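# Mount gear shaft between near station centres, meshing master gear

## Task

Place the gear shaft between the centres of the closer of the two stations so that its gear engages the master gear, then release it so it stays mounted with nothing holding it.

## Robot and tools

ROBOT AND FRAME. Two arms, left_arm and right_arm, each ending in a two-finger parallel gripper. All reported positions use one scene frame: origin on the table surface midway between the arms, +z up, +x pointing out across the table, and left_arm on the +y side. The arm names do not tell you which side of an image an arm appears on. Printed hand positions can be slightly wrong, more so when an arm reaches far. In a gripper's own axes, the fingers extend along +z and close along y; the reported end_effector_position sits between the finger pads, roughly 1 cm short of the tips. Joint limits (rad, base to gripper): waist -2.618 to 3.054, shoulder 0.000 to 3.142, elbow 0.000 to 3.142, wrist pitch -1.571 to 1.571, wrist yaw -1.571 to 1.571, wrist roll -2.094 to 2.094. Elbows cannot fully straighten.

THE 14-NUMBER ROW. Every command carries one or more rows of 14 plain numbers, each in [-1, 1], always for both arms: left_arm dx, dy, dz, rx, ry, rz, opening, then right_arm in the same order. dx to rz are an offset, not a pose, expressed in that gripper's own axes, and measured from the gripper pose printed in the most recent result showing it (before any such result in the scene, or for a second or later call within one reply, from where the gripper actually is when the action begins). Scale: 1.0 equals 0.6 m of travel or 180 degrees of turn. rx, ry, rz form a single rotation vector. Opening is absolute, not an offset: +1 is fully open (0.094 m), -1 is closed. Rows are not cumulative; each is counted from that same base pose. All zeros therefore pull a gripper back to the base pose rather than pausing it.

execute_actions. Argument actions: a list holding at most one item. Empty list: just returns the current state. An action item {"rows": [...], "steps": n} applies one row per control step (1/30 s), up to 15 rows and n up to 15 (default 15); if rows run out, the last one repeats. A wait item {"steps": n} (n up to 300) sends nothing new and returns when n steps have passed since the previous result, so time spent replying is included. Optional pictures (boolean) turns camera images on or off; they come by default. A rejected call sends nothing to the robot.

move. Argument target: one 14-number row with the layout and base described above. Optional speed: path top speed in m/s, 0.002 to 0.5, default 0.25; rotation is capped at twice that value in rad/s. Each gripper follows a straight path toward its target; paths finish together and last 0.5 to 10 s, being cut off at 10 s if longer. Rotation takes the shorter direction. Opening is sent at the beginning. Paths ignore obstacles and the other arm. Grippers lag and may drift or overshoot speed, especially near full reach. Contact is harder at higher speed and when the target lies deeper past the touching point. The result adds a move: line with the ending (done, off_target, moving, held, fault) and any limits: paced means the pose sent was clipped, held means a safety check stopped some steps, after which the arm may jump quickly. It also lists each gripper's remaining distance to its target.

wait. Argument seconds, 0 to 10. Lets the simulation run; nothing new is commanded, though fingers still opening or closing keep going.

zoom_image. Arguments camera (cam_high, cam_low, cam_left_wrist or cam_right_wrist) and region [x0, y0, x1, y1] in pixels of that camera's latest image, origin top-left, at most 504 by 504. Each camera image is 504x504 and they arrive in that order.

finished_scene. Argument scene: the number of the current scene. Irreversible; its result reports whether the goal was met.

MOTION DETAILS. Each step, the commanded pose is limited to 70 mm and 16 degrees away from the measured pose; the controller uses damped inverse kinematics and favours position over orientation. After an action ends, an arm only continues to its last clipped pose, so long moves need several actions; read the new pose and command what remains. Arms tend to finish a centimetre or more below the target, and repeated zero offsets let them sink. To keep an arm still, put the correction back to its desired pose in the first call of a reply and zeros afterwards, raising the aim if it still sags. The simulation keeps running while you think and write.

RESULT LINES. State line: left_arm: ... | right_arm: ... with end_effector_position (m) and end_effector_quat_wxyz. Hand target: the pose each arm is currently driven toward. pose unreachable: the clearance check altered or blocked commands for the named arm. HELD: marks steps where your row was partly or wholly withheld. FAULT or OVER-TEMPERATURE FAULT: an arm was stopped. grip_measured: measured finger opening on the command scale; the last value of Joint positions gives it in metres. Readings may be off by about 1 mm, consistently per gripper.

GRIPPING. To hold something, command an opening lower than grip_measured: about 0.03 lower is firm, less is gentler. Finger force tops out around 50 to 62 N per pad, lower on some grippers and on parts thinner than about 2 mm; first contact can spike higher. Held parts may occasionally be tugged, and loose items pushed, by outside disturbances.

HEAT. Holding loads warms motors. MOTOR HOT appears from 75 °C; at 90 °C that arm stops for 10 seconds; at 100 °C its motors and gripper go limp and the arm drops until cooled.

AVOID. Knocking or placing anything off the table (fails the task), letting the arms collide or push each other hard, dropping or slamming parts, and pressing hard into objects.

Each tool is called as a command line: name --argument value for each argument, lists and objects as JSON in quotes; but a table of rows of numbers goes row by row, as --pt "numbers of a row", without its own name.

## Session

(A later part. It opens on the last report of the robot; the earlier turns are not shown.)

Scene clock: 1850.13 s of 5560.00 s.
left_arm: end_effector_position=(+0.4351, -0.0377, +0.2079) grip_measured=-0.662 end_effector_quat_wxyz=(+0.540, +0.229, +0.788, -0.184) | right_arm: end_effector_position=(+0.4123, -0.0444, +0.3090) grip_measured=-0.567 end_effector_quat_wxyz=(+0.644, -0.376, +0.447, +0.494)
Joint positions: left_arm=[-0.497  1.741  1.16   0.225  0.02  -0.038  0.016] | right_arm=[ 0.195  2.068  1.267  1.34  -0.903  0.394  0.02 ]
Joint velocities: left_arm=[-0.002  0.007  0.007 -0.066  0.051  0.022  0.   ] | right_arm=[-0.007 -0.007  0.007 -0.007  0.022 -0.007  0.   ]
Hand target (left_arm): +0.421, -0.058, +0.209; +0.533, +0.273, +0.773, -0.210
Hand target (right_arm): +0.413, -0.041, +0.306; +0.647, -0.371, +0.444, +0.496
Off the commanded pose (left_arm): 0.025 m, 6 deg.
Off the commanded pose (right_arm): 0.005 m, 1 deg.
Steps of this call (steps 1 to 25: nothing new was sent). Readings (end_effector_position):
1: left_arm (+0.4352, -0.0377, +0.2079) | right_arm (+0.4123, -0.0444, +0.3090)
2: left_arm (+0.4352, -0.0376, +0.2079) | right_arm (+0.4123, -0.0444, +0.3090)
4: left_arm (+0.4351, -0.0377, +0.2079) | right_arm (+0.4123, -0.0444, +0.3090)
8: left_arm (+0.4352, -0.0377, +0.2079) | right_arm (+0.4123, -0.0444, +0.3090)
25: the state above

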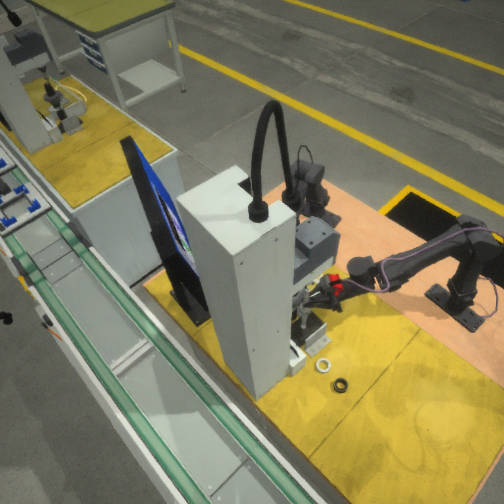

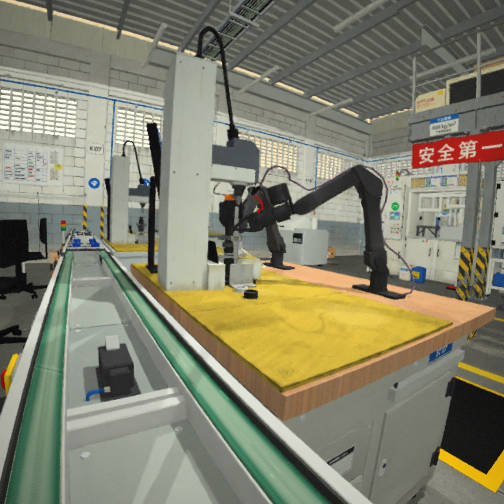

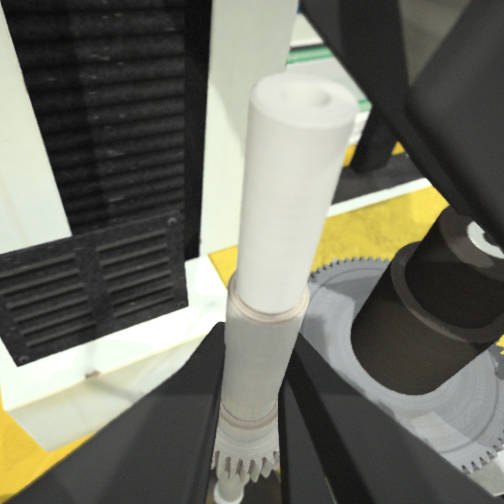

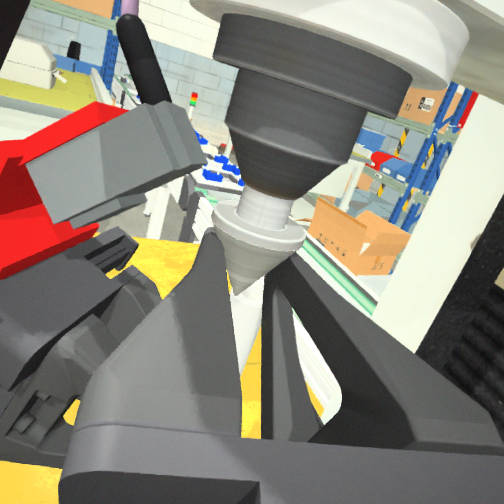

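execute_actions --actions '[{"rows": [[0,-0.034,0,0.028,0,0.014,-0.70,0.006,0,0.005,0,-0.005,0,-0.57],[0,-0.026,0,0.021,0,0.012,-0.70,0.006,0,0.005,0,-0.005,0,-0.57],[0.0006,-0.018,-0.0016,0.014,-0.0014,0.01,-0.70,0.006,0,0.005,0,-0.005,0,-0.57],[0.0012,-0.010,-0.0031,0.008,-0.0028,0.008,-0.70,0.006,0,0.005,0,-0.005,0,-0.57],[0.0017,-0.004,-0.0047,0.003,-0.0042,0.006,-0.70,0.006,0,0.005,0,-0.005,0,-0.57],[0.0023,-0.002,-0.0062,0.0,-0.0056,0.004,-0.70,0.006,0,0.005,0,-0.005,0,-0.57],[0.0029,-0.002,-0.0078,0.0,-0.007,0.004,-0.70,0.006,0,0.005,0,-0.005,0,-0.57],[0.0035,-0.002,-0.0094,0.0,-0.0084,0.004,-0.70,0.006,0,0.005,0,-0.005,0,-0.57],[0.0041,-0.002,-0.0109,0.0,-0.0098,0.004,-0.70,0.006,0,0.005,0,-0.005,0,-0.57],[0.0046,-0.002,-0.0125,0.0,-0.0112,0.004,-0.70,0.006,0,0.005,0,-0.005,0,-0.57],[0.0052,-0.002,-0.014,0.0,-0.0126,0.004,-0.70,0.006,0,0.005,0,-0.005,0,-0.57],[0.0058,-0.002,-0.0156,0.0,-0.014,0.004,-0.70,0.006,0,0.005,0,-0.005,0,-0.57]], "steps": 15}]' --pictures false

execute_actions --actions '[{"steps": 25}]'

Scene clock: 1898.87 s of 5560.00 s.
left_arm: end_effector_position=(+0.4308, -0.0340, +0.2079) grip_measured=-0.662 end_effector_quat_wxyz=(+0.557, +0.222, +0.777, -0.191) | right_arm: end_effector_position=(+0.4127, -0.0447, +0.3090) grip_measured=-0.567 end_effector_quat_wxyz=(+0.647, -0.375, +0.445, +0.492)
Joint positions: left_arm=[-0.496  1.722  1.094  0.316  0.018 -0.046  0.016] | right_arm=[ 0.195  2.073  1.267  1.351 -0.899  0.394  0.02 ]
Joint velocities: left_arm=[-0.017 -0.012 -0.046  0.081 -0.022  0.037 -0.   ] | right_arm=[ 0.007 -0.007  0.022  0.022 -0.037  0.007  0.   ]
Hand target (left_arm): +0.426, -0.033, +0.208; +0.559, +0.230, +0.775, -0.186
Hand target (right_arm): +0.413, -0.041, +0.306; +0.648, -0.372, +0.443, +0.496
Off the commanded pose (left_arm): 0.005 m, 1 deg.
Off the commanded pose (right_arm): 0.005 m, 1 deg.
Steps of this call (steps 1 to 90: nothing new was sent; then 45.23 s passed at rest; steps 91 to 105: all 15 steps of this action). Readings (end_effector_position):
91: left_arm (+0.4352, -0.0375, +0.2079) | right_arm (+0.4123, -0.0444, +0.3090)
92: left_arm (+0.4353, -0.0374, +0.2079) | right_arm (+0.4123, -0.0444, +0.3090)
94: left_arm (+0.4355, -0.0372, +0.2080) | right_arm (+0.4123, -0.0444, +0.3090)
98: left_arm (+0.4352, -0.0359, +0.2075) | right_arm (+0.4125, -0.0445, +0.3089)
105: the state above

Scene clock: 1899.70 s of 5560.00 s.
left_arm: end_effector_position=(+0.4306, -0.0342, +0.2080) grip_measured=-0.662 end_effector_quat_wxyz=(+0.559, +0.223, +0.776, -0.191) | right_arm: end_effector_position=(+0.4127, -0.0447, +0.3090) grip_measured=-0.567 end_effector_quat_wxyz=(+0.647, -0.375, +0.445, +0.492)
Joint positions: left_arm=[-0.496  1.722  1.09   0.324  0.02  -0.044  0.016] | right_arm=[ 0.195  2.073  1.267  1.351 -0.899  0.394  0.02 ]
Joint velocities: left_arm=[ 0.022  0.017  0.017  0.051  0.051  0.051 -0.001] | right_arm=[-0.017 -0.007  0.007  0.051 -0.037 -0.022 -0.   ]
Hand target (left_arm): +0.426, -0.033, +0.208; +0.559, +0.230, +0.775, -0.186
Hand target (right_arm): +0.413, -0.041, +0.306; +0.648, -0.372, +0.443, +0.496
Off the commanded pose (left_arm): 0.005 m, 1 deg.
Off the commanded pose (right_arm): 0.005 m, 1 deg.
Steps of this call (steps 1 to 25: nothing new was sent). Readings (end_effector_position):
1: left_arm (+0.4308, -0.0341, +0.2079) | right_arm (+0.4127, -0.0447, +0.3090)
2: left_arm (+0.4307, -0.0341, +0.2080) | right_arm (+0.4127, -0.0447, +0.3090)
4: left_arm (+0.4306, -0.0341, +0.2079) | right_arm (+0.4127, -0.0447, +0.3090)
8: left_arm (+0.4307, -0.0342, +0.2080) | right_arm (+0.4127, -0.0447, +0.3090)
25: the state above

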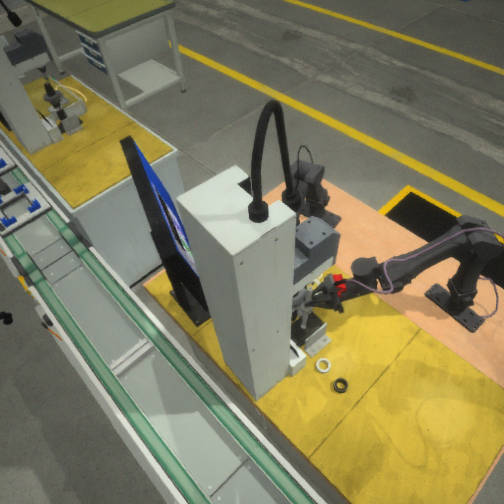

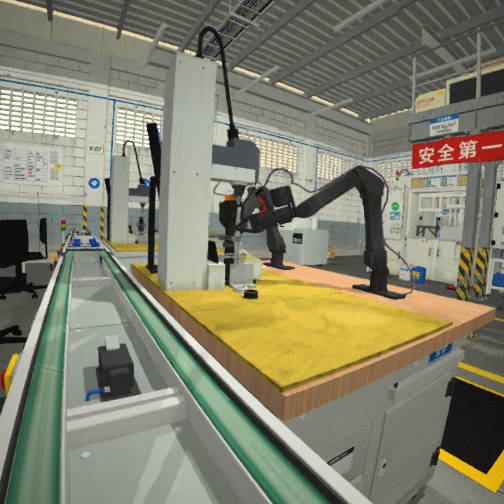

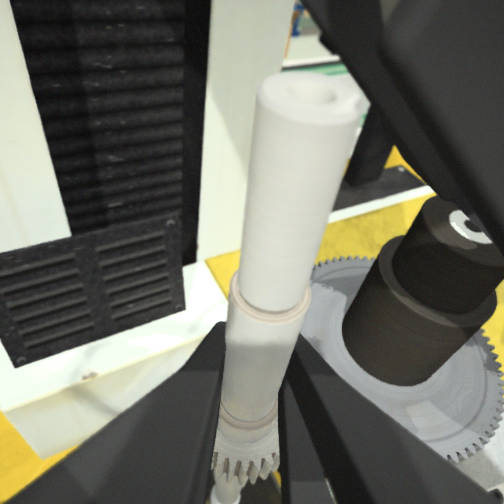

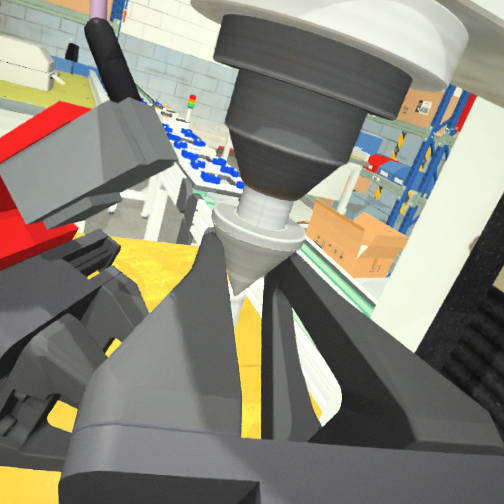

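execute_actions --actions '[{"rows": [[0.002,-0.002,-0.006,0,0,0.004,-0.70,0.006,0,0.005,0,-0.004,0,-0.57],[0.0015,-0.004,-0.004,0,0.001,0.006,-0.70,0.006,0,0.005,0,-0.004,0,-0.57],[0.001,-0.006,-0.002,0,0.002,0.008,-0.70,0.006,0,0.005,0,-0.004,0,-0.57],[0.0005,-0.008,0.0,0,0.003,0.010,-0.70,0.006,0,0.005,0,-0.004,0,-0.57],[0.0,-0.010,0.002,0,0.004,0.012,-0.70,0.006,0,0.005,0,-0.004,0,-0.57],[-0.0005,-0.012,0.004,0,0.005,0.014,-0.70,0.006,0,0.005,0,-0.004,0,-0.57],[-0.001,-0.014,0.005,0,0.005,0.016,-0.70,0.006,0,0.005,0,-0.004,0,-0.57],[-0.0015,-0.016,0.006,0,0.006,0.017,-0.70,0.006,0,0.005,0,-0.004,0,-0.57],[-0.002,-0.018,0.007,0,0.006,0.018,-0.70,0.006,0,0.005,0,-0.004,0,-0.57],[-0.0025,-0.020,0.008,0,0.007,0.019,-0.70,0.006,0,0.005,0,-0.004,0,-0.57],[-0.0025,-0.021,0.008,0,0.007,0.02,-0.70,0.006,0,0.005,0,-0.004,0,-0.57]], "steps": 15}]' --pictures false

execute_actions --actions '[{"steps": 25}]'

Scene clock: 1920.60 s of 5560.00 s.
left_arm: end_effector_position=(+0.4294, -0.0378, +0.2081) grip_measured=-0.662 end_effector_quat_wxyz=(+0.557, +0.231, +0.777, -0.178) | right_arm: end_effector_position=(+0.4127, -0.0448, +0.3091) grip_measured=-0.567 end_effector_quat_wxyz=(+0.648, -0.375, +0.445, +0.492)
Joint positions: left_arm=[-0.512  1.724  1.107  0.297 -0.006 -0.023  0.016] | right_arm=[ 0.195  2.073  1.267  1.352 -0.899  0.393  0.02 ]
Joint velocities: left_arm=[-0.012  0.007 -0.002 -0.037  0.007 -0.007 -0.001] | right_arm=[-0.007  0.012  0.002 -0.007 -0.007 -0.022 -0.   ]
Hand target (left_arm): +0.427, -0.047, +0.208; +0.556, +0.249, +0.774, -0.171
Hand target (right_arm): +0.414, -0.041, +0.307; +0.650, -0.372, +0.441, +0.495
Off the commanded pose (left_arm): 0.010 m, 2 deg.
Off the commanded pose (right_arm): 0.005 m, 1 deg.
Steps of this call (steps 1 to 90: nothing new was sent; then 17.40 s passed at rest; steps 91 to 105: all 15 steps of this action). Readings (end_effector_position):
91: left_arm (+0.4307, -0.0342, +0.2081) | right_arm (+0.4128, -0.0448, +0.3090)
92: left_arm (+0.4307, -0.0342, +0.2081) | right_arm (+0.4127, -0.0448, +0.3091)
94: left_arm (+0.4305, -0.0344, +0.2081) | right_arm (+0.4127, -0.0448, +0.3091)
98: left_arm (+0.4292, -0.0366, +0.2082) | right_arm (+0.4127, -0.0448, +0.3091)
105: the state above

Scene clock: 1921.43 s of 5560.00 s.
left_arm: end_effector_position=(+0.4295, -0.0377, +0.2080) grip_measured=-0.662 end_effector_quat_wxyz=(+0.557, +0.231, +0.778, -0.177) | right_arm: end_effector_position=(+0.4127, -0.0448, +0.3091) grip_measured=-0.567 end_effector_quat_wxyz=(+0.648, -0.375, +0.445, +0.492)
Joint positions: left_arm=[-0.512  1.724  1.107  0.295 -0.008 -0.023  0.016] | right_arm=[ 0.195  2.073  1.267  1.352 -0.899  0.393  0.02 ]
Joint velocities: left_arm=[-0.002 -0.002  0.007  0.037  0.007 -0.007 -0.001] | right_arm=[-0.017 -0.007 -0.022 -0.007  0.022  0.022 -0.   ]
Hand target (left_arm): +0.427, -0.047, +0.208; +0.556, +0.249, +0.774, -0.171
Hand target (right_arm): +0.414, -0.041, +0.307; +0.650, -0.372, +0.441, +0.495
Off the commanded pose (left_arm): 0.010 m, 2 deg.
Off the commanded pose (right_arm): 0.005 m, 1 deg.
Steps of this call (steps 1 to 25: nothing new was sent). Readings (end_effector_position):
1: left_arm (+0.4295, -0.0377, +0.2079) | right_arm (+0.4127, -0.0448, +0.3091)
2: left_arm (+0.4295, -0.0377, +0.2080) | right_arm (+0.4127, -0.0448, +0.3091)
4: left_arm (+0.4295, -0.0378, +0.2080) | right_arm (+0.4127, -0.0448, +0.3091)
8: left_arm (+0.4295, -0.0377, +0.2080) | right_arm (+0.4127, -0.0448, +0.3091)
25: the state above

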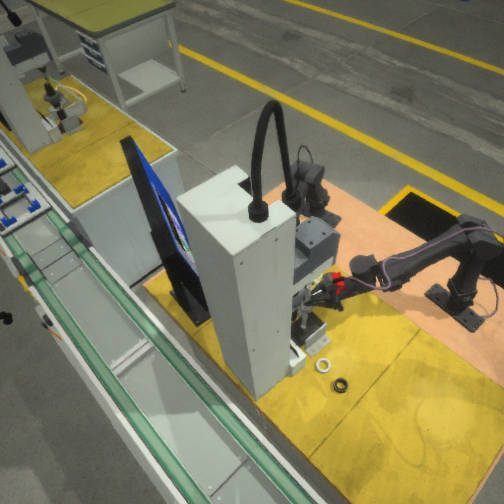

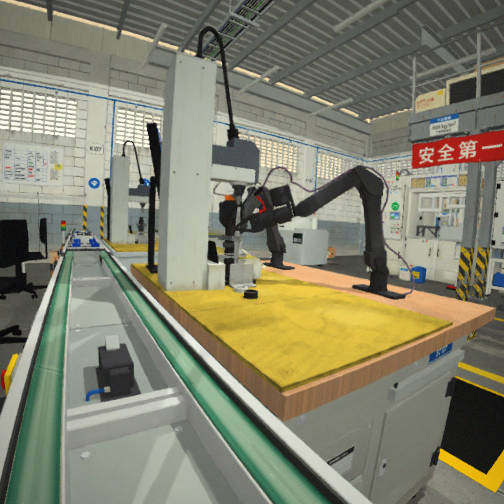

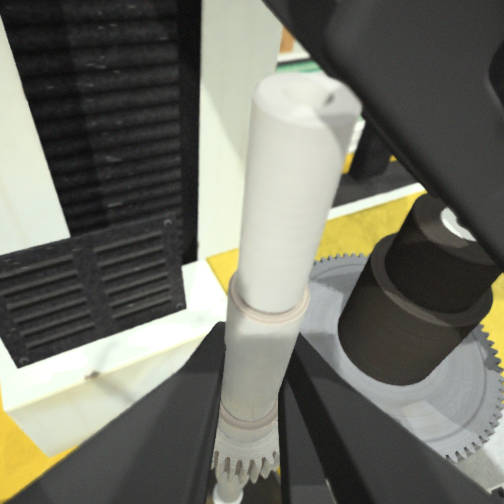

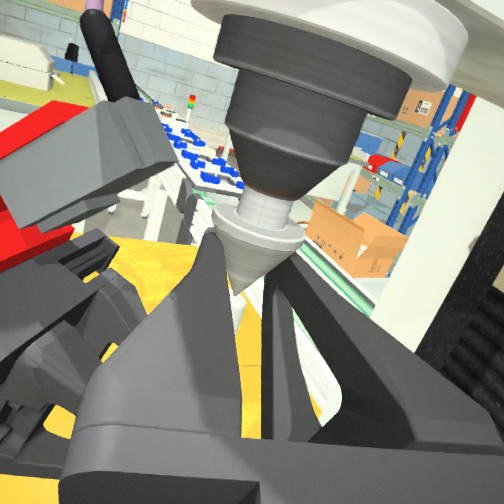

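execute_actions --actions '[{"rows": [[-0.002,-0.015,0.006,0.006,0.004,0.012,-0.70,0.006,0,0.005,0,-0.003,0,-0.57],[-0.0025,-0.015,0.007,0.008,0.0045,0.0127,-0.70,0.006,0,0.005,0,-0.003,0,-0.57],[-0.0025,-0.015,0.008,0.010,0.005,0.0133,-0.70,0.006,0,0.005,0,-0.003,0,-0.57],[-0.003,-0.015,0.009,0.012,0.0055,0.014,-0.70,0.006,0,0.005,0,-0.003,0,-0.57],[-0.003,-0.015,0.010,0.014,0.006,0.0147,-0.70,0.006,0,0.005,0,-0.003,0,-0.57],[-0.0035,-0.015,0.011,0.016,0.006,0.0153,-0.70,0.006,0,0.005,0,-0.003,0,-0.57],[-0.0035,-0.015,0.012,0.018,0.006,0.016,-0.70,0.006,0,0.005,0,-0.003,0,-0.57],[-0.0035,-0.015,0.012,0.020,0.006,0.0167,-0.70,0.006,0,0.005,0,-0.003,0,-0.57],[-0.0035,-0.015,0.012,0.022,0.006,0.0173,-0.70,0.006,0,0.005,0,-0.003,0,-0.57],[-0.0035,-0.015,0.012,0.024,0.006,0.018,-0.70,0.006,0,0.005,0,-0.003,0,-0.57],[-0.0035,-0.015,0.012,0.026,0.006,0.0187,-0.70,0.006,0,0.005,0,-0.003,0,-0.57],[-0.0035,-0.015,0.012,0.028,0.006,0.0193,-0.70,0.006,0,0.005,0,-0.003,0,-0.57],[-0.0035,-0.015,0.012,0.030,0.006,0.02,-0.70,0.006,0,0.005,0,-0.003,0,-0.57],[-0.0035,-0.015,0.012,0.032,0.006,0.0207,-0.70,0.006,0,0.005,0,-0.003,0,-0.57],[-0.0035,-0.015,0.012,0.034,0.006,0.0213,-0.70,0.006,0,0.005,0,-0.003,0,-0.57]], "steps": 15}]' --pictures false

execute_actions --actions '[{"steps": 25}]'

Scene clock: 1938.97 s of 5560.00 s.
left_arm: end_effector_position=(+0.4312, -0.0391, +0.2081) grip_measured=-0.662 end_effector_quat_wxyz=(+0.548, +0.250, +0.776, -0.187) | right_arm: end_effector_position=(+0.4126, -0.0447, +0.3091) grip_measured=-0.567 end_effector_quat_wxyz=(+0.648, -0.375, +0.445, +0.492)
Joint positions: left_arm=[-0.492  1.732  1.132  0.264  0.053  0.001  0.016] | right_arm=[ 0.195  2.073  1.267  1.352 -0.9    0.393  0.02 ]
Joint velocities: left_arm=[ 0.095  0.027  0.012 -0.051  0.242  0.051 -0.001] | right_arm=[ 0.007  0.007 -0.007 -0.037  0.007  0.081  0.001]
Hand target (left_arm): +0.430, -0.049, +0.208; +0.543, +0.286, +0.764, -0.197
Hand target (right_arm): +0.414, -0.041, +0.307; +0.650, -0.373, +0.442, +0.494
Off the commanded pose (left_arm): 0.010 m, 5 deg.
Off the commanded pose (right_arm): 0.005 m, 1 deg.
Steps of this call (steps 1 to 90: nothing new was sent; then 14.03 s passed at rest; steps 91 to 105: all 15 steps of this action). Readings (end_effector_position):
91: left_arm (+0.4295, -0.0377, +0.2078) | right_arm (+0.4127, -0.0448, +0.3091)
92: left_arm (+0.4295, -0.0377, +0.2081) | right_arm (+0.4127, -0.0448, +0.3091)
94: left_arm (+0.4296, -0.0381, +0.2081) | right_arm (+0.4127, -0.0448, +0.3091)
98: left_arm (+0.4309, -0.0392, +0.2079) | right_arm (+0.4126, -0.0447, +0.3091)
105: the state above

Scene clock: 1939.80 s of 5560.00 s.
left_arm: end_effector_position=(+0.4314, -0.0393, +0.2080) grip_measured=-0.662 end_effector_quat_wxyz=(+0.546, +0.258, +0.774, -0.193) | right_arm: end_effector_position=(+0.4126, -0.0447, +0.3091) grip_measured=-0.567 end_effector_quat_wxyz=(+0.648, -0.376, +0.444, +0.492)
Joint positions: left_arm=[-0.483  1.734  1.134  0.263  0.081  0.01   0.016] | right_arm=[ 0.195  2.073  1.267  1.352 -0.9    0.392  0.02 ]
Joint velocities: left_arm=[-0.002 -0.002 -0.022  0.007 -0.037 -0.022 -0.001] | right_arm=[ 0.002 -0.007 -0.007 -0.066  0.066 -0.007 -0.001]
Hand target (left_arm): +0.430, -0.049, +0.208; +0.543, +0.286, +0.764, -0.197
Hand target (right_arm): +0.414, -0.041, +0.307; +0.650, -0.373, +0.442, +0.494
Off the commanded pose (left_arm): 0.010 m, 4 deg.
Off the commanded pose (right_arm): 0.005 m, 1 deg.
Steps of this call (steps 1 to 25: nothing new was sent). Readings (end_effector_position):
1: left_arm (+0.4313, -0.0392, +0.2080) | right_arm (+0.4126, -0.0447, +0.3091)
2: left_arm (+0.4313, -0.0393, +0.2080) | right_arm (+0.4126, -0.0447, +0.3091)
4: left_arm (+0.4313, -0.0393, +0.2079) | right_arm (+0.4126, -0.0447, +0.3091)
8: left_arm (+0.4315, -0.0392, +0.2079) | right_arm (+0.4126, -0.0447, +0.3091)
25: the state above

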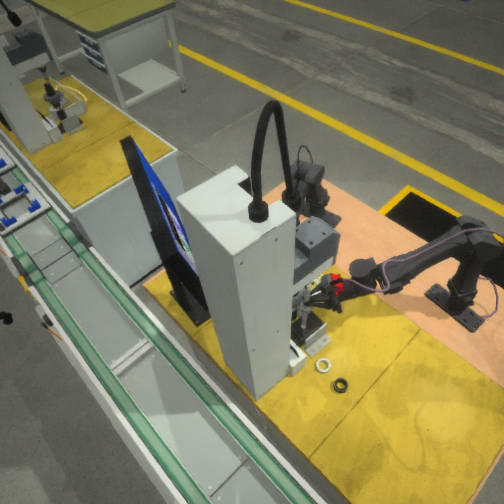

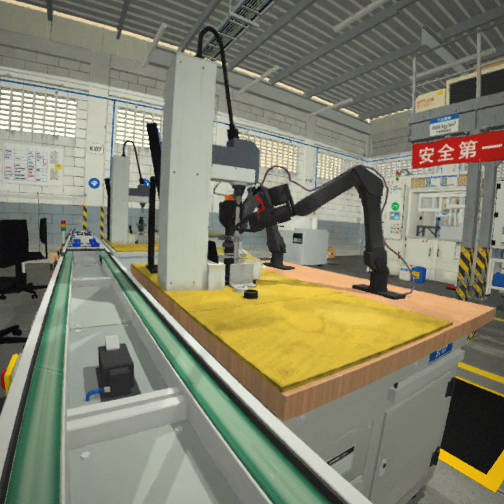

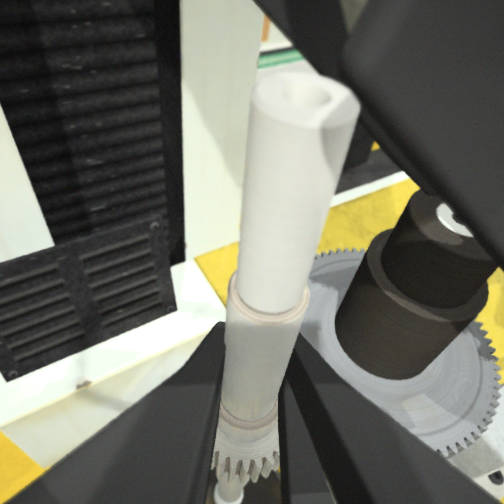

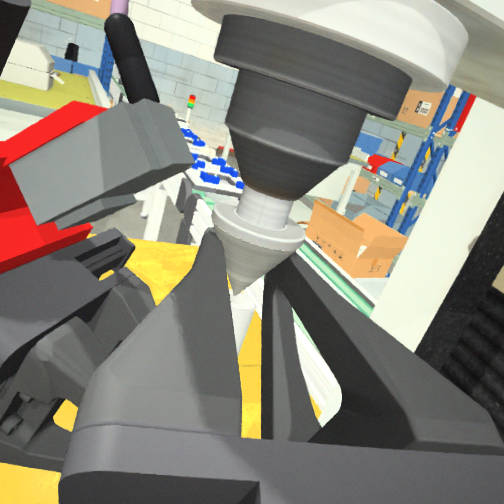

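execute_actions --actions '[{"rows": [[-0.002,-0.015,0.006,0.016,0.003,0.015,-0.70,0.006,0,0.005,0,-0.003,0,-0.57],[-0.002,-0.015,0.006,0.018,0.003,0.0157,-0.70,0.006,0,0.005,0,-0.003,0,-0.57],[-0.002,-0.015,0.006,0.020,0.003,0.0163,-0.70,0.006,0,0.005,0,-0.003,0,-0.57],[-0.002,-0.015,0.006,0.022,0.003,0.017,-0.70,0.006,0,0.005,0,-0.003,0,-0.57],[-0.002,-0.015,0.006,0.024,0.003,0.0177,-0.70,0.006,0,0.005,0,-0.003,0,-0.57],[-0.002,-0.015,0.006,0.026,0.003,0.0183,-0.70,0.006,0,0.005,0,-0.003,0,-0.57],[-0.002,-0.015,0.006,0.028,0.003,0.019,-0.70,0.006,0,0.005,0,-0.003,0,-0.57],[-0.002,-0.015,0.006,0.030,0.003,0.0197,-0.70,0.006,0,0.005,0,-0.003,0,-0.57],[-0.002,-0.015,0.006,0.032,0.003,0.0203,-0.70,0.006,0,0.005,0,-0.003,0,-0.57],[-0.002,-0.015,0.006,0.034,0.003,0.021,-0.70,0.006,0,0.005,0,-0.003,0,-0.57],[-0.002,-0.015,0.006,0.036,0.003,0.0217,-0.70,0.006,0,0.005,0,-0.003,0,-0.57],[-0.002,-0.015,0.006,0.038,0.003,0.0223,-0.70,0.006,0,0.005,0,-0.003,0,-0.57],[-0.002,-0.015,0.006,0.040,0.003,0.023,-0.70,0.006,0,0.005,0,-0.003,0,-0.57],[-0.002,-0.015,0.006,0.042,0.003,0.0237,-0.70,0.006,0,0.005,0,-0.003,0,-0.57],[-0.002,-0.015,0.006,0.044,0.003,0.0243,-0.70,0.006,0,0.005,0,-0.003,0,-0.57]], "steps": 15}]' --pictures false

execute_actions --actions '[{"steps": 25}]'

Scene clock: 1950.37 s of 5560.00 s.
left_arm: end_effector_position=(+0.4313, -0.0391, +0.2079) grip_measured=-0.662 end_effector_quat_wxyz=(+0.537, +0.287, +0.764, -0.213) | right_arm: end_effector_position=(+0.4126, -0.0447, +0.3091) grip_measured=-0.567 end_effector_quat_wxyz=(+0.648, -0.376, +0.444, +0.491)
Joint positions: left_arm=[-0.448  1.74   1.145  0.25   0.185  0.048  0.016] | right_arm=[ 0.195  2.073  1.267  1.352 -0.9    0.39   0.02 ]
Joint velocities: left_arm=[ 0.071  0.042  0.051 -0.051  0.242  0.081 -0.001] | right_arm=[ 0.012 -0.012  0.007  0.007 -0.037  0.007 -0.001]
Hand target (left_arm): +0.429, -0.048, +0.208; +0.531, +0.323, +0.751, -0.223
Hand target (right_arm): +0.413, -0.041, +0.307; +0.650, -0.373, +0.442, +0.494
Off the commanded pose (left_arm): 0.010 m, 5 deg.
Off the commanded pose (right_arm): 0.005 m, 1 deg.
Steps of this call (steps 1 to 90: nothing new was sent; then 7.07 s passed at rest; steps 91 to 105: all 15 steps of this action). Readings (end_effector_position):
91: left_arm (+0.4312, -0.0394, +0.2078) | right_arm (+0.4126, -0.0447, +0.3091)
92: left_arm (+0.4313, -0.0393, +0.2078) | right_arm (+0.4126, -0.0447, +0.3091)
94: left_arm (+0.4313, -0.0391, +0.2078) | right_arm (+0.4126, -0.0447, +0.3091)
98: left_arm (+0.4308, -0.0390, +0.2079) | right_arm (+0.4126, -0.0447, +0.3091)
105: the state above

Scene clock: 1951.20 s of 5560.00 s.
left_arm: end_effector_position=(+0.4311, -0.0394, +0.2079) grip_measured=-0.662 end_effector_quat_wxyz=(+0.534, +0.296, +0.761, -0.219) | right_arm: end_effector_position=(+0.4126, -0.0447, +0.3091) grip_measured=-0.567 end_effector_quat_wxyz=(+0.648, -0.376, +0.444, +0.491)
Joint positions: left_arm=[-0.439  1.743  1.149  0.246  0.213  0.059  0.016] | right_arm=[ 0.195  2.073  1.267  1.352 -0.9    0.39   0.02 ]
Joint velocities: left_arm=[-0.022  0.002 -0.012 -0.007  0.022  0.022  0.001] | right_arm=[-0.007  0.032 -0.002 -0.007  0.022 -0.022  0.   ]
Hand target (left_arm): +0.429, -0.048, +0.208; +0.531, +0.323, +0.751, -0.223
Hand target (right_arm): +0.413, -0.041, +0.307; +0.650, -0.373, +0.441, +0.493
Off the commanded pose (left_arm): 0.010 m, 4 deg.
Off the commanded pose (right_arm): 0.005 m, 1 deg.
Steps of this call (steps 1 to 25: nothing new was sent). Readings (end_effector_position):
1: left_arm (+0.4314, -0.0392, +0.2078) | right_arm (+0.4126, -0.0447, +0.3091)
2: left_arm (+0.4314, -0.0392, +0.2077) | right_arm (+0.4126, -0.0447, +0.3091)
4: left_arm (+0.4314, -0.0392, +0.2080) | right_arm (+0.4126, -0.0447, +0.3091)
8: left_arm (+0.4313, -0.0393, +0.2079) | right_arm (+0.4126, -0.0447, +0.3091)
25: the state above

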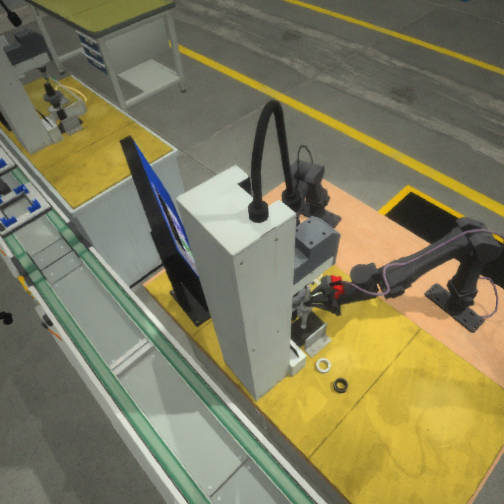

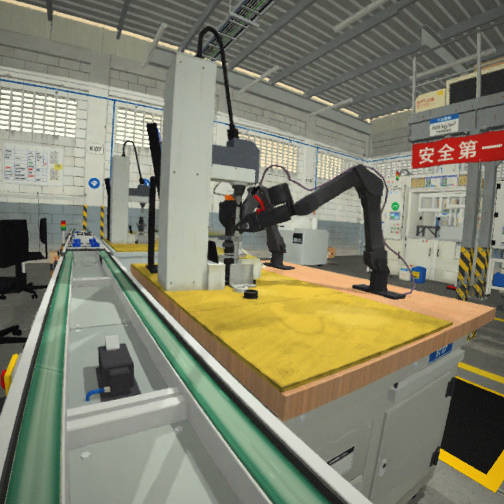

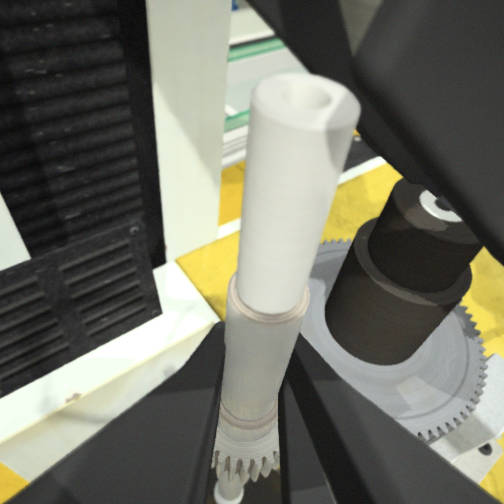

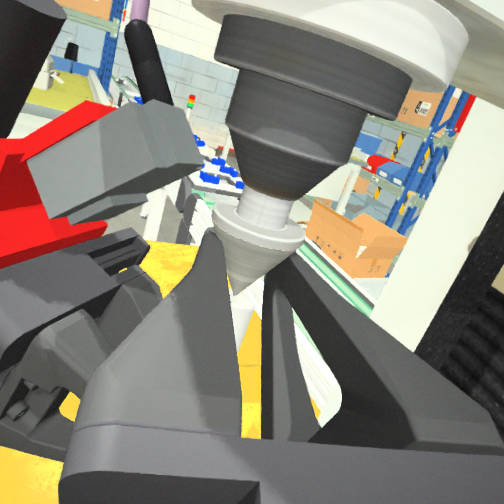

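execute_actions --actions '[{"rows": [[-0.0015,-0.011,0.005,0.012,0.002,0.011,-0.70,0.006,0,0.005,0,-0.002,0,-0.57],[-0.001,-0.007,0.003,0.006,0.001,0.007,-0.70,0.006,0,0.005,0,-0.002,0,-0.57],[-0.0005,-0.003,0.001,0.0,0.0,0.003,-0.70,0.006,0,0.005,0,-0.002,0,-0.57],[0,0.0,0.0,-0.004,0,-0.001,-0.70,0.006,0,0.005,0,-0.002,0,-0.57],[0,0.002,-0.001,-0.008,0,-0.003,-0.70,0.006,0,0.005,0,-0.002,0,-0.57],[0,0.003,-0.002,-0.012,0,-0.005,-0.70,0.006,0,0.005,0,-0.002,0,-0.57],[0,0.003,-0.002,-0.016,0,-0.0065,-0.70,0.006,0,0.005,0,-0.002,0,-0.57],[0,0.003,-0.002,-0.020,0,-0.008,-0.70,0.006,0,0.005,0,-0.002,0,-0.57],[0,0.003,-0.002,-0.024,0,-0.0095,-0.70,0.006,0,0.005,0,-0.002,0,-0.57],[0,0.003,-0.002,-0.028,0,-0.011,-0.70,0.006,0,0.005,0,-0.002,0,-0.57],[0,0.003,-0.002,-0.032,0,-0.0125,-0.70,0.006,0,0.005,0,-0.002,0,-0.57],[0,0.003,-0.002,-0.036,0,-0.014,-0.70,0.006,0,0.005,0,-0.002,0,-0.57]], "steps": 15}]' --pictures false

execute_actions --actions '[{"steps": 25}]'

Scene clock: 1974.10 s of 5560.00 s.
left_arm: end_effector_position=(+0.4345, -0.0385, +0.2078) grip_measured=-0.662 end_effector_quat_wxyz=(+0.540, +0.255, +0.776, -0.201) | right_arm: end_effector_position=(+0.4127, -0.0448, +0.3091) grip_measured=-0.567 end_effector_quat_wxyz=(+0.649, -0.376, +0.444, +0.491)
Joint positions: left_arm=[-0.471  1.743  1.149  0.25   0.104 -0.002  0.016] | right_arm=[ 0.195  2.073  1.267  1.352 -0.899  0.39   0.02 ]
Joint velocities: left_arm=[-0.066 -0.007 -0.022  0.037 -0.242 -0.168  0.001] | right_arm=[ 0.007 -0.007 -0.012 -0.022 -0.022  0.007 -0.001]
Hand target (left_arm): +0.431, -0.037, +0.208; +0.546, +0.249, +0.778, -0.188
Hand target (right_arm): +0.413, -0.041, +0.307; +0.650, -0.374, +0.442, +0.492
Off the commanded pose (left_arm): 0.003 m, 2 deg.
Off the commanded pose (right_arm): 0.005 m, 0 deg.
Steps of this call (steps 1 to 90: nothing new was sent; then 19.40 s passed at rest; steps 91 to 105: all 15 steps of this action). Readings (end_effector_position):
91: left_arm (+0.4311, -0.0394, +0.2079) | right_arm (+0.4126, -0.0447, +0.3091)
92: left_arm (+0.4312, -0.0393, +0.2079) | right_arm (+0.4126, -0.0447, +0.3091)
94: left_arm (+0.4316, -0.0388, +0.2078) | right_arm (+0.4126, -0.0447, +0.3091)
98: left_arm (+0.4325, -0.0384, +0.2080) | right_arm (+0.4127, -0.0448, +0.3091)
105: the state above

Scene clock: 1974.93 s of 5560.00 s.
left_arm: end_effector_position=(+0.4351, -0.0381, +0.2078) grip_measured=-0.662 end_effector_quat_wxyz=(+0.542, +0.247, +0.779, -0.197) | right_arm: end_effector_position=(+0.4127, -0.0448, +0.3091) grip_measured=-0.567 end_effector_quat_wxyz=(+0.649, -0.376, +0.444, +0.491)
Joint positions: left_arm=[-0.477  1.743  1.149  0.251  0.081 -0.013  0.016] | right_arm=[ 0.195  2.073  1.267  1.352 -0.899  0.39   0.02 ]
Joint velocities: left_arm=[-0.017 -0.017 -0.012 -0.051 -0.022  0.007 -0.   ] | right_arm=[-0.012 -0.002 -0.012 -0.007 -0.022 -0.066 -0.001]
Hand target (left_arm): +0.431, -0.037, +0.208; +0.546, +0.248, +0.778, -0.188
Hand target (right_arm): +0.413, -0.041, +0.307; +0.650, -0.374, +0.442, +0.492
Off the commanded pose (left_arm): 0.004 m, 1 deg.
Off the commanded pose (right_arm): 0.005 m, 0 deg.
Steps of this call (steps 1 to 25: nothing new was sent). Readings (end_effector_position):
1: left_arm (+0.4347, -0.0384, +0.2078) | right_arm (+0.4127, -0.0448, +0.3091)
2: left_arm (+0.4348, -0.0383, +0.2078) | right_arm (+0.4127, -0.0448, +0.3091)
4: left_arm (+0.4349, -0.0383, +0.2079) | right_arm (+0.4127, -0.0448, +0.3091)
8: left_arm (+0.4350, -0.0382, +0.2079) | right_arm (+0.4127, -0.0448, +0.3091)
25: the state above

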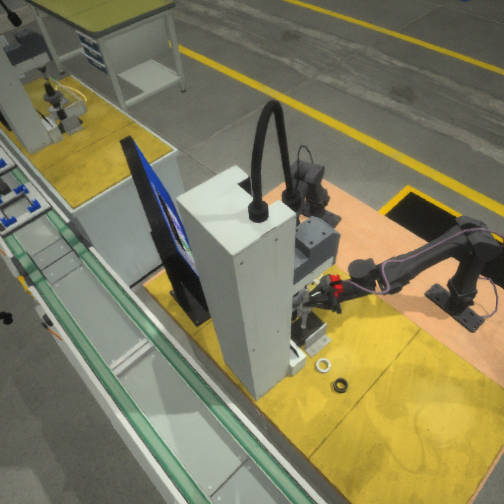

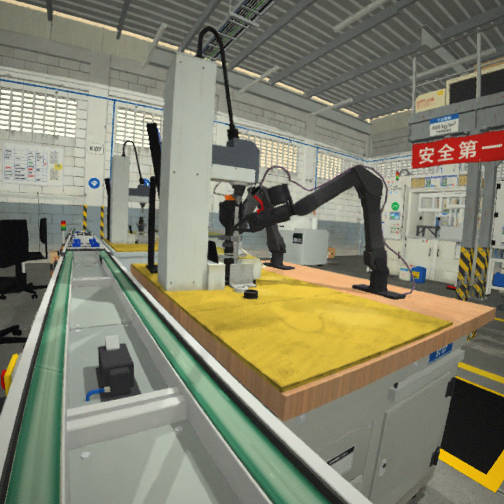

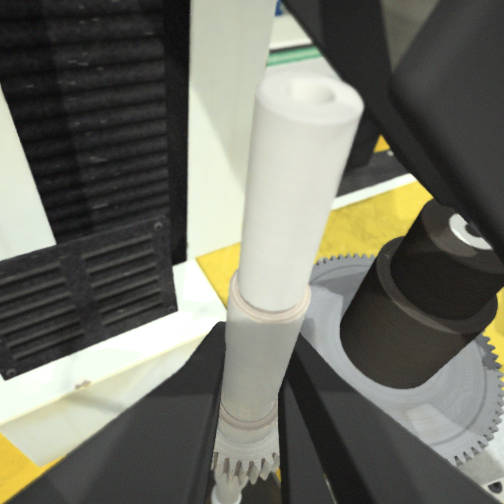

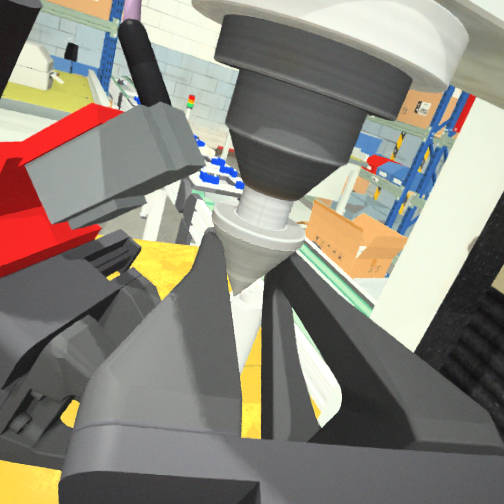

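execute_actions --actions '[{"rows": [[0.002,0,-0.006,0,-0.003,0,-0.70,0.006,0,0.005,0,-0.002,0,-0.57],[0.0024,0,-0.007,0,-0.004,0,-0.70,0.006,0,0.005,0,-0.002,0,-0.57],[0.0028,0,-0.008,0,-0.005,0,-0.70,0.006,0,0.005,0,-0.002,0,-0.57],[0.0032,0,-0.009,0,-0.006,0,-0.70,0.006,0,0.005,0,-0.002,0,-0.57],[0.0036,0,-0.010,0,-0.007,0,-0.70,0.006,0,0.005,0,-0.002,0,-0.57],[0.004,0,-0.011,0,-0.008,0,-0.70,0.006,0,0.005,0,-0.002,0,-0.57],[0.0042,0,-0.012,0,-0.009,0,-0.70,0.006,0,0.005,0,-0.002,0,-0.57],[0.0044,0,-0.0125,0,-0.010,0,-0.70,0.006,0,0.005,0,-0.002,0,-0.57]], "steps": 15}]' --pictures false

execute_actions --actions '[{"steps": 20}]' --pictures false

Scene clock: 1982.17 s of 5560.00 s.
left_arm: end_effector_position=(+0.4318, -0.0361, +0.2078) grip_measured=-0.662 end_effector_quat_wxyz=(+0.554, +0.243, +0.770, -0.203) | right_arm: end_effector_position=(+0.4126, -0.0448, +0.3091) grip_measured=-0.567 end_effector_quat_wxyz=(+0.649, -0.376, +0.444, +0.490)
Joint positions: left_arm=[-0.477  1.731  1.101  0.32   0.082 -0.019  0.016] | right_arm=[ 0.195  2.073  1.267  1.352 -0.899  0.387  0.02 ]
Joint velocities: left_arm=[-0.007 -0.012 -0.012 -0.022  0.066  0.007  0.   ] | right_arm=[-0.007  0.007 -0.007  0.022  0.037 -0.037 -0.   ]
Hand target (left_arm): +0.429, -0.033, +0.208; +0.554, +0.244, +0.770, -0.201
Hand target (right_arm): +0.414, -0.041, +0.307; +0.650, -0.374, +0.442, +0.492
Off the commanded pose (left_arm): 0.004 m, 0 deg.
Off the commanded pose (right_arm): 0.005 m, 0 deg.
Steps of this call (steps 1 to 90: nothing new was sent; then 3.73 s passed at rest; steps 91 to 105: all 15 steps of this action). Readings (end_effector_position):
91: left_arm (+0.4349, -0.0381, +0.2076) | right_arm (+0.4127, -0.0448, +0.3091)
92: left_arm (+0.4348, -0.0381, +0.2073) | right_arm (+0.4127, -0.0448, +0.3091)
94: left_arm (+0.4342, -0.0376, +0.2075) | right_arm (+0.4127, -0.0448, +0.3091)
98: left_arm (+0.4323, -0.0365, +0.2076) | right_arm (+0.4126, -0.0448, +0.3091)
105: the state above

Scene clock: 1982.83 s of 5560.00 s.
left_arm: end_effector_position=(+0.4318, -0.0361, +0.2078) grip_measured=-0.662 end_effector_quat_wxyz=(+0.554, +0.243, +0.770, -0.203) | right_arm: end_effector_position=(+0.4126, -0.0448, +0.3091) grip_measured=-0.567 end_effector_quat_wxyz=(+0.649, -0.376, +0.444, +0.490)
Joint positions: left_arm=[-0.477  1.731  1.101  0.321  0.082 -0.019  0.016] | right_arm=[ 0.195  2.073  1.267  1.352 -0.899  0.387  0.02 ]
Joint velocities: left_arm=[-0.007 -0.007  0.022 -0.022 -0.022 -0.037 -0.001] | right_arm=[-0.012  0.012  0.012  0.051 -0.022 -0.051 -0.001]
Hand target (left_arm): +0.429, -0.033, +0.208; +0.554, +0.244, +0.770, -0.201
Hand target (right_arm): +0.414, -0.041, +0.307; +0.650, -0.374, +0.442, +0.492
Off the commanded pose (left_arm): 0.004 m, 0 deg.
Off the commanded pose (right_arm): 0.005 m, 0 deg.
Steps of this call (steps 1 to 20: nothing new was sent). Readings (end_effector_position):
1: left_arm (+0.4319, -0.0362, +0.2079) | right_arm (+0.4126, -0.0448, +0.3091)
2: left_arm (+0.4318, -0.0361, +0.2078) | right_arm (+0.4126, -0.0448, +0.3091)
4: left_arm (+0.4318, -0.0361, +0.2078) | right_arm (+0.4126, -0.0448, +0.3091)
8: left_arm (+0.4318, -0.0361, +0.2078) | right_arm (+0.4126, -0.0448, +0.3091)
20: the state above

execute_actions --actions '[{"rows": [[0.001,-0.002,-0.003,0.002,0,0.002,-0.70,0.006,0,0.005,0,-0.002,0,-0.57],[0,-0.004,0.0,0.004,0.001,0.004,-0.70,0.006,0,0.005,0,-0.002,0,-0.57],[-0.001,-0.0055,0.003,0.006,0.002,0.005,-0.70,0.006,0,0.005,0,-0.002,0,-0.57],[-0.002,-0.007,0.006,0.006,0.003,0.006,-0.70,0.006,0,0.005,0,-0.002,0,-0.57],[-0.0022,-0.008,0.0066,0.006,0.0036,0.007,-0.70,0.006,0,0.005,0,-0.002,0,-0.57],[-0.0024,-0.009,0.0072,0.006,0.0042,0.008,-0.70,0.006,0,0.005,0,-0.002,0,-0.57],[-0.0026,-0.010,0.0078,0.006,0.0048,0.009,-0.70,0.006,0,0.005,0,-0.002,0,-0.57],[-0.0028,-0.011,0.0084,0.006,0.0054,0.010,-0.70,0.006,0,0.005,0,-0.002,0,-0.57],[-0.003,-0.012,0.009,0.006,0.006,0.011,-0.70,0.006,0,0.005,0,-0.002,0,-0.57],[-0.0032,-0.013,0.0096,0.006,0.0066,0.012,-0.70,0.006,0,0.005,0,-0.002,0,-0.57],[-0.0034,-0.014,0.0102,0.006,0.0072,0.013,-0.70,0.006,0,0.005,0,-0.002,0,-0.57],[-0.0036,-0.015,0.0108,0.006,0.0078,0.014,-0.70,0.006,0,0.005,0,-0.002,0,-0.57],[-0.0038,-0.016,0.0114,0.006,0.0084,0.015,-0.70,0.006,0,0.005,0,-0.002,0,-0.57],[-0.004,-0.017,0.012,0.006,0.009,0.016,-0.70,0.006,0,0.005,0,-0.002,0,-0.57],[-0.004,-0.018,0.012,0.006,0.009,0.017,-0.70,0.006,0,0.005,0,-0.002,0,-0.57]], "steps": 15}]' --pictures false

execute_actions --actions '[{"steps": 25}]'

Scene clock: 1996.37 s of 5560.00 s.
left_arm: end_effector_position=(+0.4326, -0.0380, +0.2079) grip_measured=-0.662 end_effector_quat_wxyz=(+0.547, +0.251, +0.774, -0.199) | right_arm: end_effector_position=(+0.4126, -0.0448, +0.3091) grip_measured=-0.567 end_effector_quat_wxyz=(+0.649, -0.377, +0.443, +0.490)
Joint positions: left_arm=[-0.478  1.736  1.128  0.278  0.086 -0.005  0.016] | right_arm=[ 0.195  2.073  1.267  1.352 -0.899  0.386  0.02 ]
Joint velocities: left_arm=[ 0.017 -0.012  0.037 -0.095 -0.051 -0.022 -0.   ] | right_arm=[-0.017  0.017 -0.012 -0.007 -0.051 -0.051  0.   ]
Hand target (left_arm): +0.431, -0.049, +0.208; +0.547, +0.271, +0.769, -0.192
Hand target (right_arm): +0.414, -0.041, +0.307; +0.650, -0.375, +0.442, +0.491
Off the commanded pose (left_arm): 0.011 m, 3 deg.
Off the commanded pose (right_arm): 0.005 m, 0 deg.
Steps of this call (steps 1 to 90: nothing new was sent; then 10.03 s passed at rest; steps 91 to 105: all 15 steps of this action). Readings (end_effector_position):
91: left_arm (+0.4319, -0.0362, +0.2079) | right_arm (+0.4126, -0.0448, +0.3091)
92: left_arm (+0.4318, -0.0362, +0.2079) | right_arm (+0.4126, -0.0448, +0.3091)
94: left_arm (+0.4317, -0.0363, +0.2079) | right_arm (+0.4126, -0.0448, +0.3091)
98: left_arm (+0.4321, -0.0369, +0.2079) | right_arm (+0.4126, -0.0448, +0.3091)
105: the state above

Scene clock: 1997.20 s of 5560.00 s.
left_arm: end_effector_position=(+0.4327, -0.0379, +0.2079) grip_measured=-0.662 end_effector_quat_wxyz=(+0.546, +0.251, +0.775, -0.197) | right_arm: end_effector_position=(+0.4126, -0.0448, +0.3091) grip_measured=-0.567 end_effector_quat_wxyz=(+0.649, -0.377, +0.443, +0.490)
Joint positions: left_arm=[-0.479  1.736  1.131  0.271  0.082 -0.005  0.016] | right_arm=[ 0.195  2.073  1.267  1.352 -0.899  0.386  0.02 ]
Joint velocities: left_arm=[-0.017  0.017 -0.012 -0.081  0.037 -0.037 -0.001] | right_arm=[ 0.002 -0.007  0.002  0.037  0.081 -0.125  0.   ]
Hand target (left_arm): +0.431, -0.049, +0.208; +0.547, +0.271, +0.769, -0.192
Hand target (right_arm): +0.414, -0.041, +0.307; +0.650, -0.375, +0.442, +0.491
Off the commanded pose (left_arm): 0.011 m, 3 deg.
Off the commanded pose (right_arm): 0.005 m, 0 deg.
Steps of this call (steps 1 to 25: nothing new was sent). Readings (end_effector_position):
1: left_arm (+0.4327, -0.0380, +0.2079) | right_arm (+0.4126, -0.0448, +0.3091)
2: left_arm (+0.4327, -0.0380, +0.2079) | right_arm (+0.4126, -0.0448, +0.3091)
4: left_arm (+0.4327, -0.0378, +0.2078) | right_arm (+0.4126, -0.0448, +0.3091)
8: left_arm (+0.4327, -0.0379, +0.2077) | right_arm (+0.4126, -0.0448, +0.3091)
25: the state above

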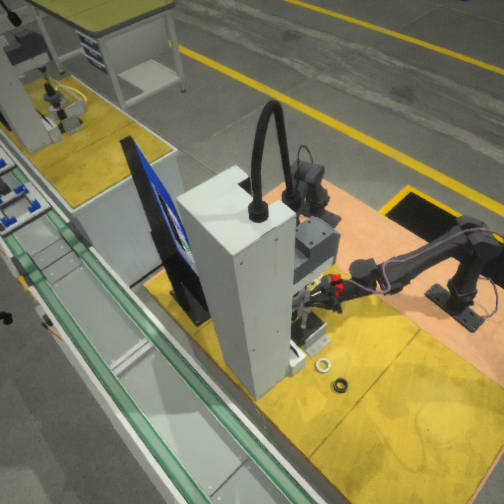

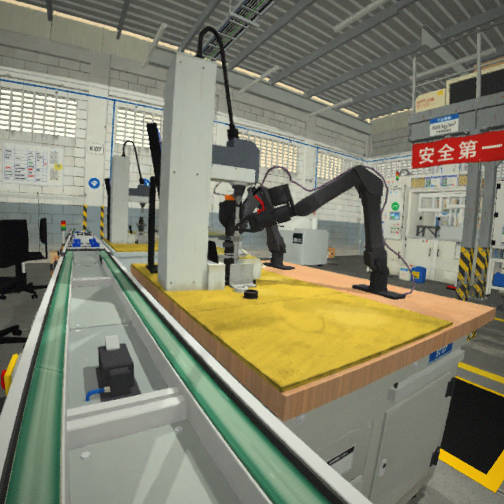

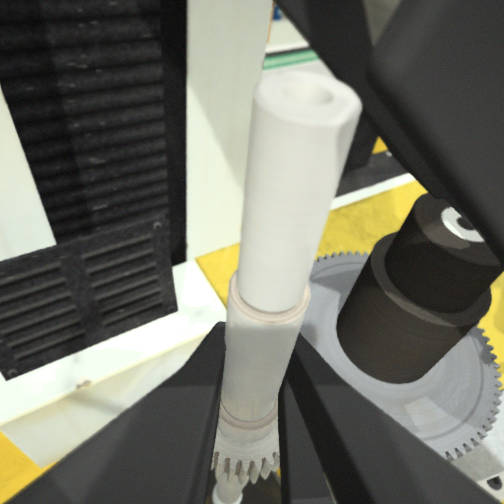

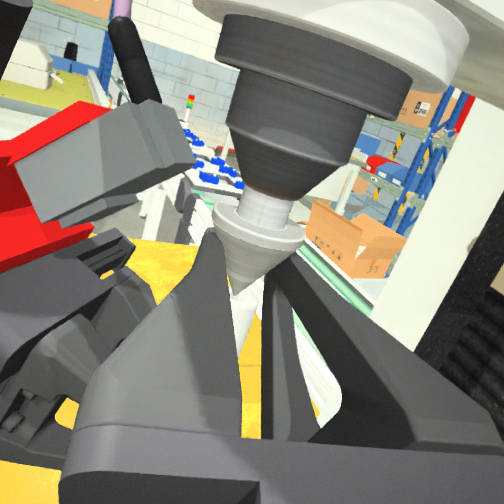

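execute_actions --actions '[{"rows": [[-0.0025,-0.017,0.008,0.008,0.004,0.013,-0.70,0.006,0,0.005,0,-0.002,0,-0.57],[-0.0025,-0.019,0.008,0.0095,0.004,0.014,-0.70,0.006,0,0.005,0,-0.002,0,-0.57],[-0.0025,-0.021,0.008,0.011,0.004,0.015,-0.70,0.006,0,0.005,0,-0.002,0,-0.57],[-0.0025,-0.023,0.008,0.0125,0.004,0.016,-0.70,0.006,0,0.005,0,-0.002,0,-0.57],[-0.0025,-0.025,0.008,0.014,0.004,0.017,-0.70,0.006,0,0.005,0,-0.002,0,-0.57],[-0.0025,-0.027,0.008,0.0155,0.004,0.018,-0.70,0.006,0,0.005,0,-0.002,0,-0.57],[-0.0025,-0.029,0.008,0.017,0.004,0.019,-0.70,0.006,0,0.005,0,-0.002,0,-0.57],[-0.0025,-0.031,0.008,0.0185,0.004,0.02,-0.70,0.006,0,0.005,0,-0.002,0,-0.57],[-0.0025,-0.033,0.008,0.020,0.004,0.021,-0.70,0.006,0,0.005,0,-0.002,0,-0.57],[-0.0025,-0.035,0.008,0.0215,0.004,0.022,-0.70,0.006,0,0.005,0,-0.002,0,-0.57],[-0.0025,-0.037,0.008,0.023,0.004,0.023,-0.70,0.006,0,0.005,0,-0.002,0,-0.57],[-0.0025,-0.039,0.008,0.0245,0.004,0.024,-0.70,0.006,0,0.005,0,-0.002,0,-0.57],[-0.0025,-0.041,0.008,0.026,0.004,0.025,-0.70,0.006,0,0.005,0,-0.002,0,-0.57]], "steps": 15}]' --pictures false

execute_actions --actions '[{"steps": 25}]'

Scene clock: 2020.70 s of 5560.00 s.
left_arm: end_effector_position=(+0.4318, -0.0392, +0.2078) grip_measured=-0.662 end_effector_quat_wxyz=(+0.544, +0.260, +0.773, -0.195) | right_arm: end_effector_position=(+0.4126, -0.0448, +0.3091) grip_measured=-0.567 end_effector_quat_wxyz=(+0.649, -0.377, +0.443, +0.490)
Joint positions: left_arm=[-0.479  1.736  1.136  0.26   0.091  0.012  0.016] | right_arm=[ 0.195  2.073  1.267  1.352 -0.899  0.386  0.02 ]
Joint velocities: left_arm=[-0.007 -0.012 -0.017 -0.022  0.081  0.007  0.001] | right_arm=[-0.017  0.002 -0.012 -0.081  0.022  0.022  0.   ]
Hand target (left_arm): +0.421, -0.060, +0.208; +0.538, +0.303, +0.759, -0.205
Hand target (right_arm): +0.414, -0.041, +0.307; +0.651, -0.375, +0.441, +0.491
Off the commanded pose (left_arm): 0.024 m, 5 deg.
Off the commanded pose (right_arm): 0.005 m, 0 deg.
Steps of this call (steps 1 to 90: nothing new was sent; then 20.00 s passed at rest; steps 91 to 105: all 15 steps of this action). Readings (end_effector_position):
91: left_arm (+0.4327, -0.0379, +0.2076) | right_arm (+0.4126, -0.0448, +0.3091)
92: left_arm (+0.4328, -0.0379, +0.2079) | right_arm (+0.4126, -0.0448, +0.3091)
94: left_arm (+0.4327, -0.0380, +0.2077) | right_arm (+0.4126, -0.0448, +0.3091)
98: left_arm (+0.4325, -0.0383, +0.2078) | right_arm (+0.4126, -0.0448, +0.3091)
105: the state above

Scene clock: 2021.53 s of 5560.00 s.
left_arm: end_effector_position=(+0.4315, -0.0395, +0.2078) grip_measured=-0.662 end_effector_quat_wxyz=(+0.544, +0.262, +0.773, -0.195) | right_arm: end_effector_position=(+0.4126, -0.0447, +0.3091) grip_measured=-0.567 end_effector_quat_wxyz=(+0.649, -0.377, +0.443, +0.490)
Joint positions: left_arm=[-0.479  1.736  1.136  0.26   0.093  0.016  0.016] | right_arm=[ 0.195  2.073  1.267  1.352 -0.9    0.386  0.02 ]
Joint velocities: left_arm=[ 0.007  0.012 -0.017 -0.007 -0.022 -0.022 -0.   ] | right_arm=[-0.017  0.002 -0.007 -0.037  0.081  0.007  0.   ]
Hand target (left_arm): +0.421, -0.060, +0.208; +0.539, +0.303, +0.759, -0.205
Hand target (right_arm): +0.414, -0.041, +0.307; +0.651, -0.375, +0.441, +0.491
Off the commanded pose (left_arm): 0.023 m, 5 deg.
Off the commanded pose (right_arm): 0.005 m, 0 deg.
Steps of this call (steps 1 to 25: nothing new was sent). Readings (end_effector_position):
1: left_arm (+0.4317, -0.0393, +0.2078) | right_arm (+0.4126, -0.0448, +0.3091)
2: left_arm (+0.4316, -0.0394, +0.2078) | right_arm (+0.4126, -0.0448, +0.3091)
4: left_arm (+0.4316, -0.0394, +0.2078) | right_arm (+0.4126, -0.0448, +0.3091)
8: left_arm (+0.4315, -0.0395, +0.2078) | right_arm (+0.4126, -0.0447, +0.3091)
25: the state above

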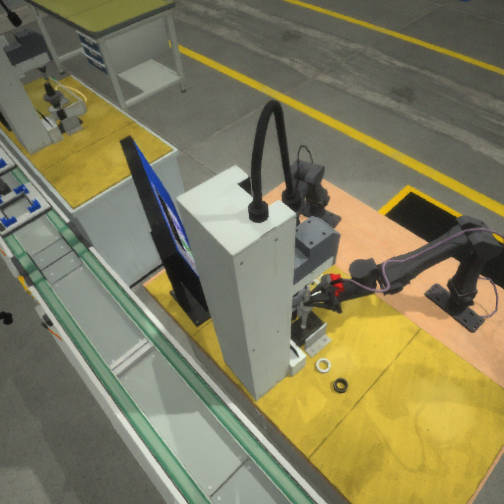

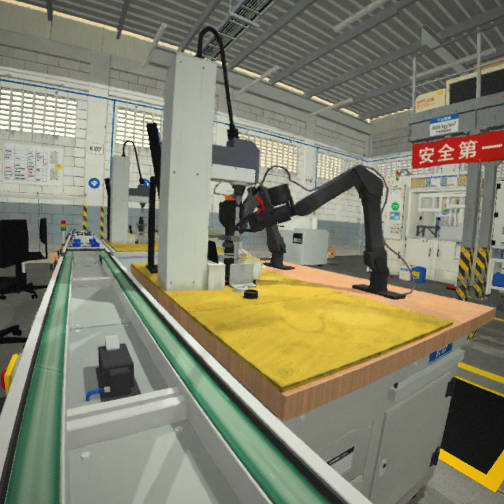

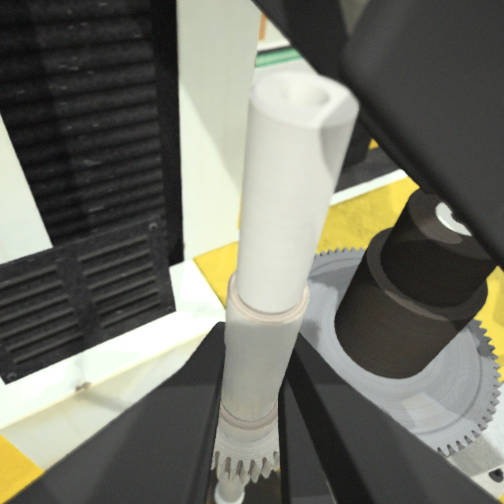

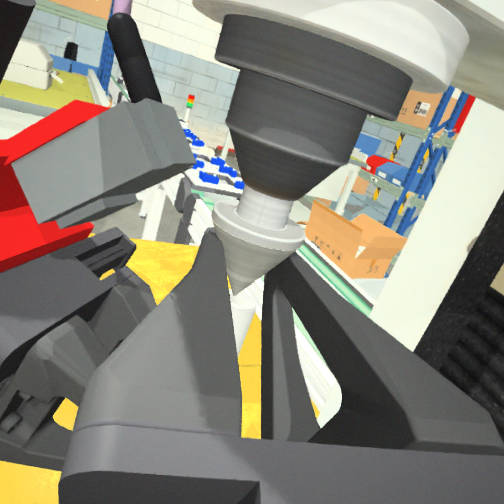

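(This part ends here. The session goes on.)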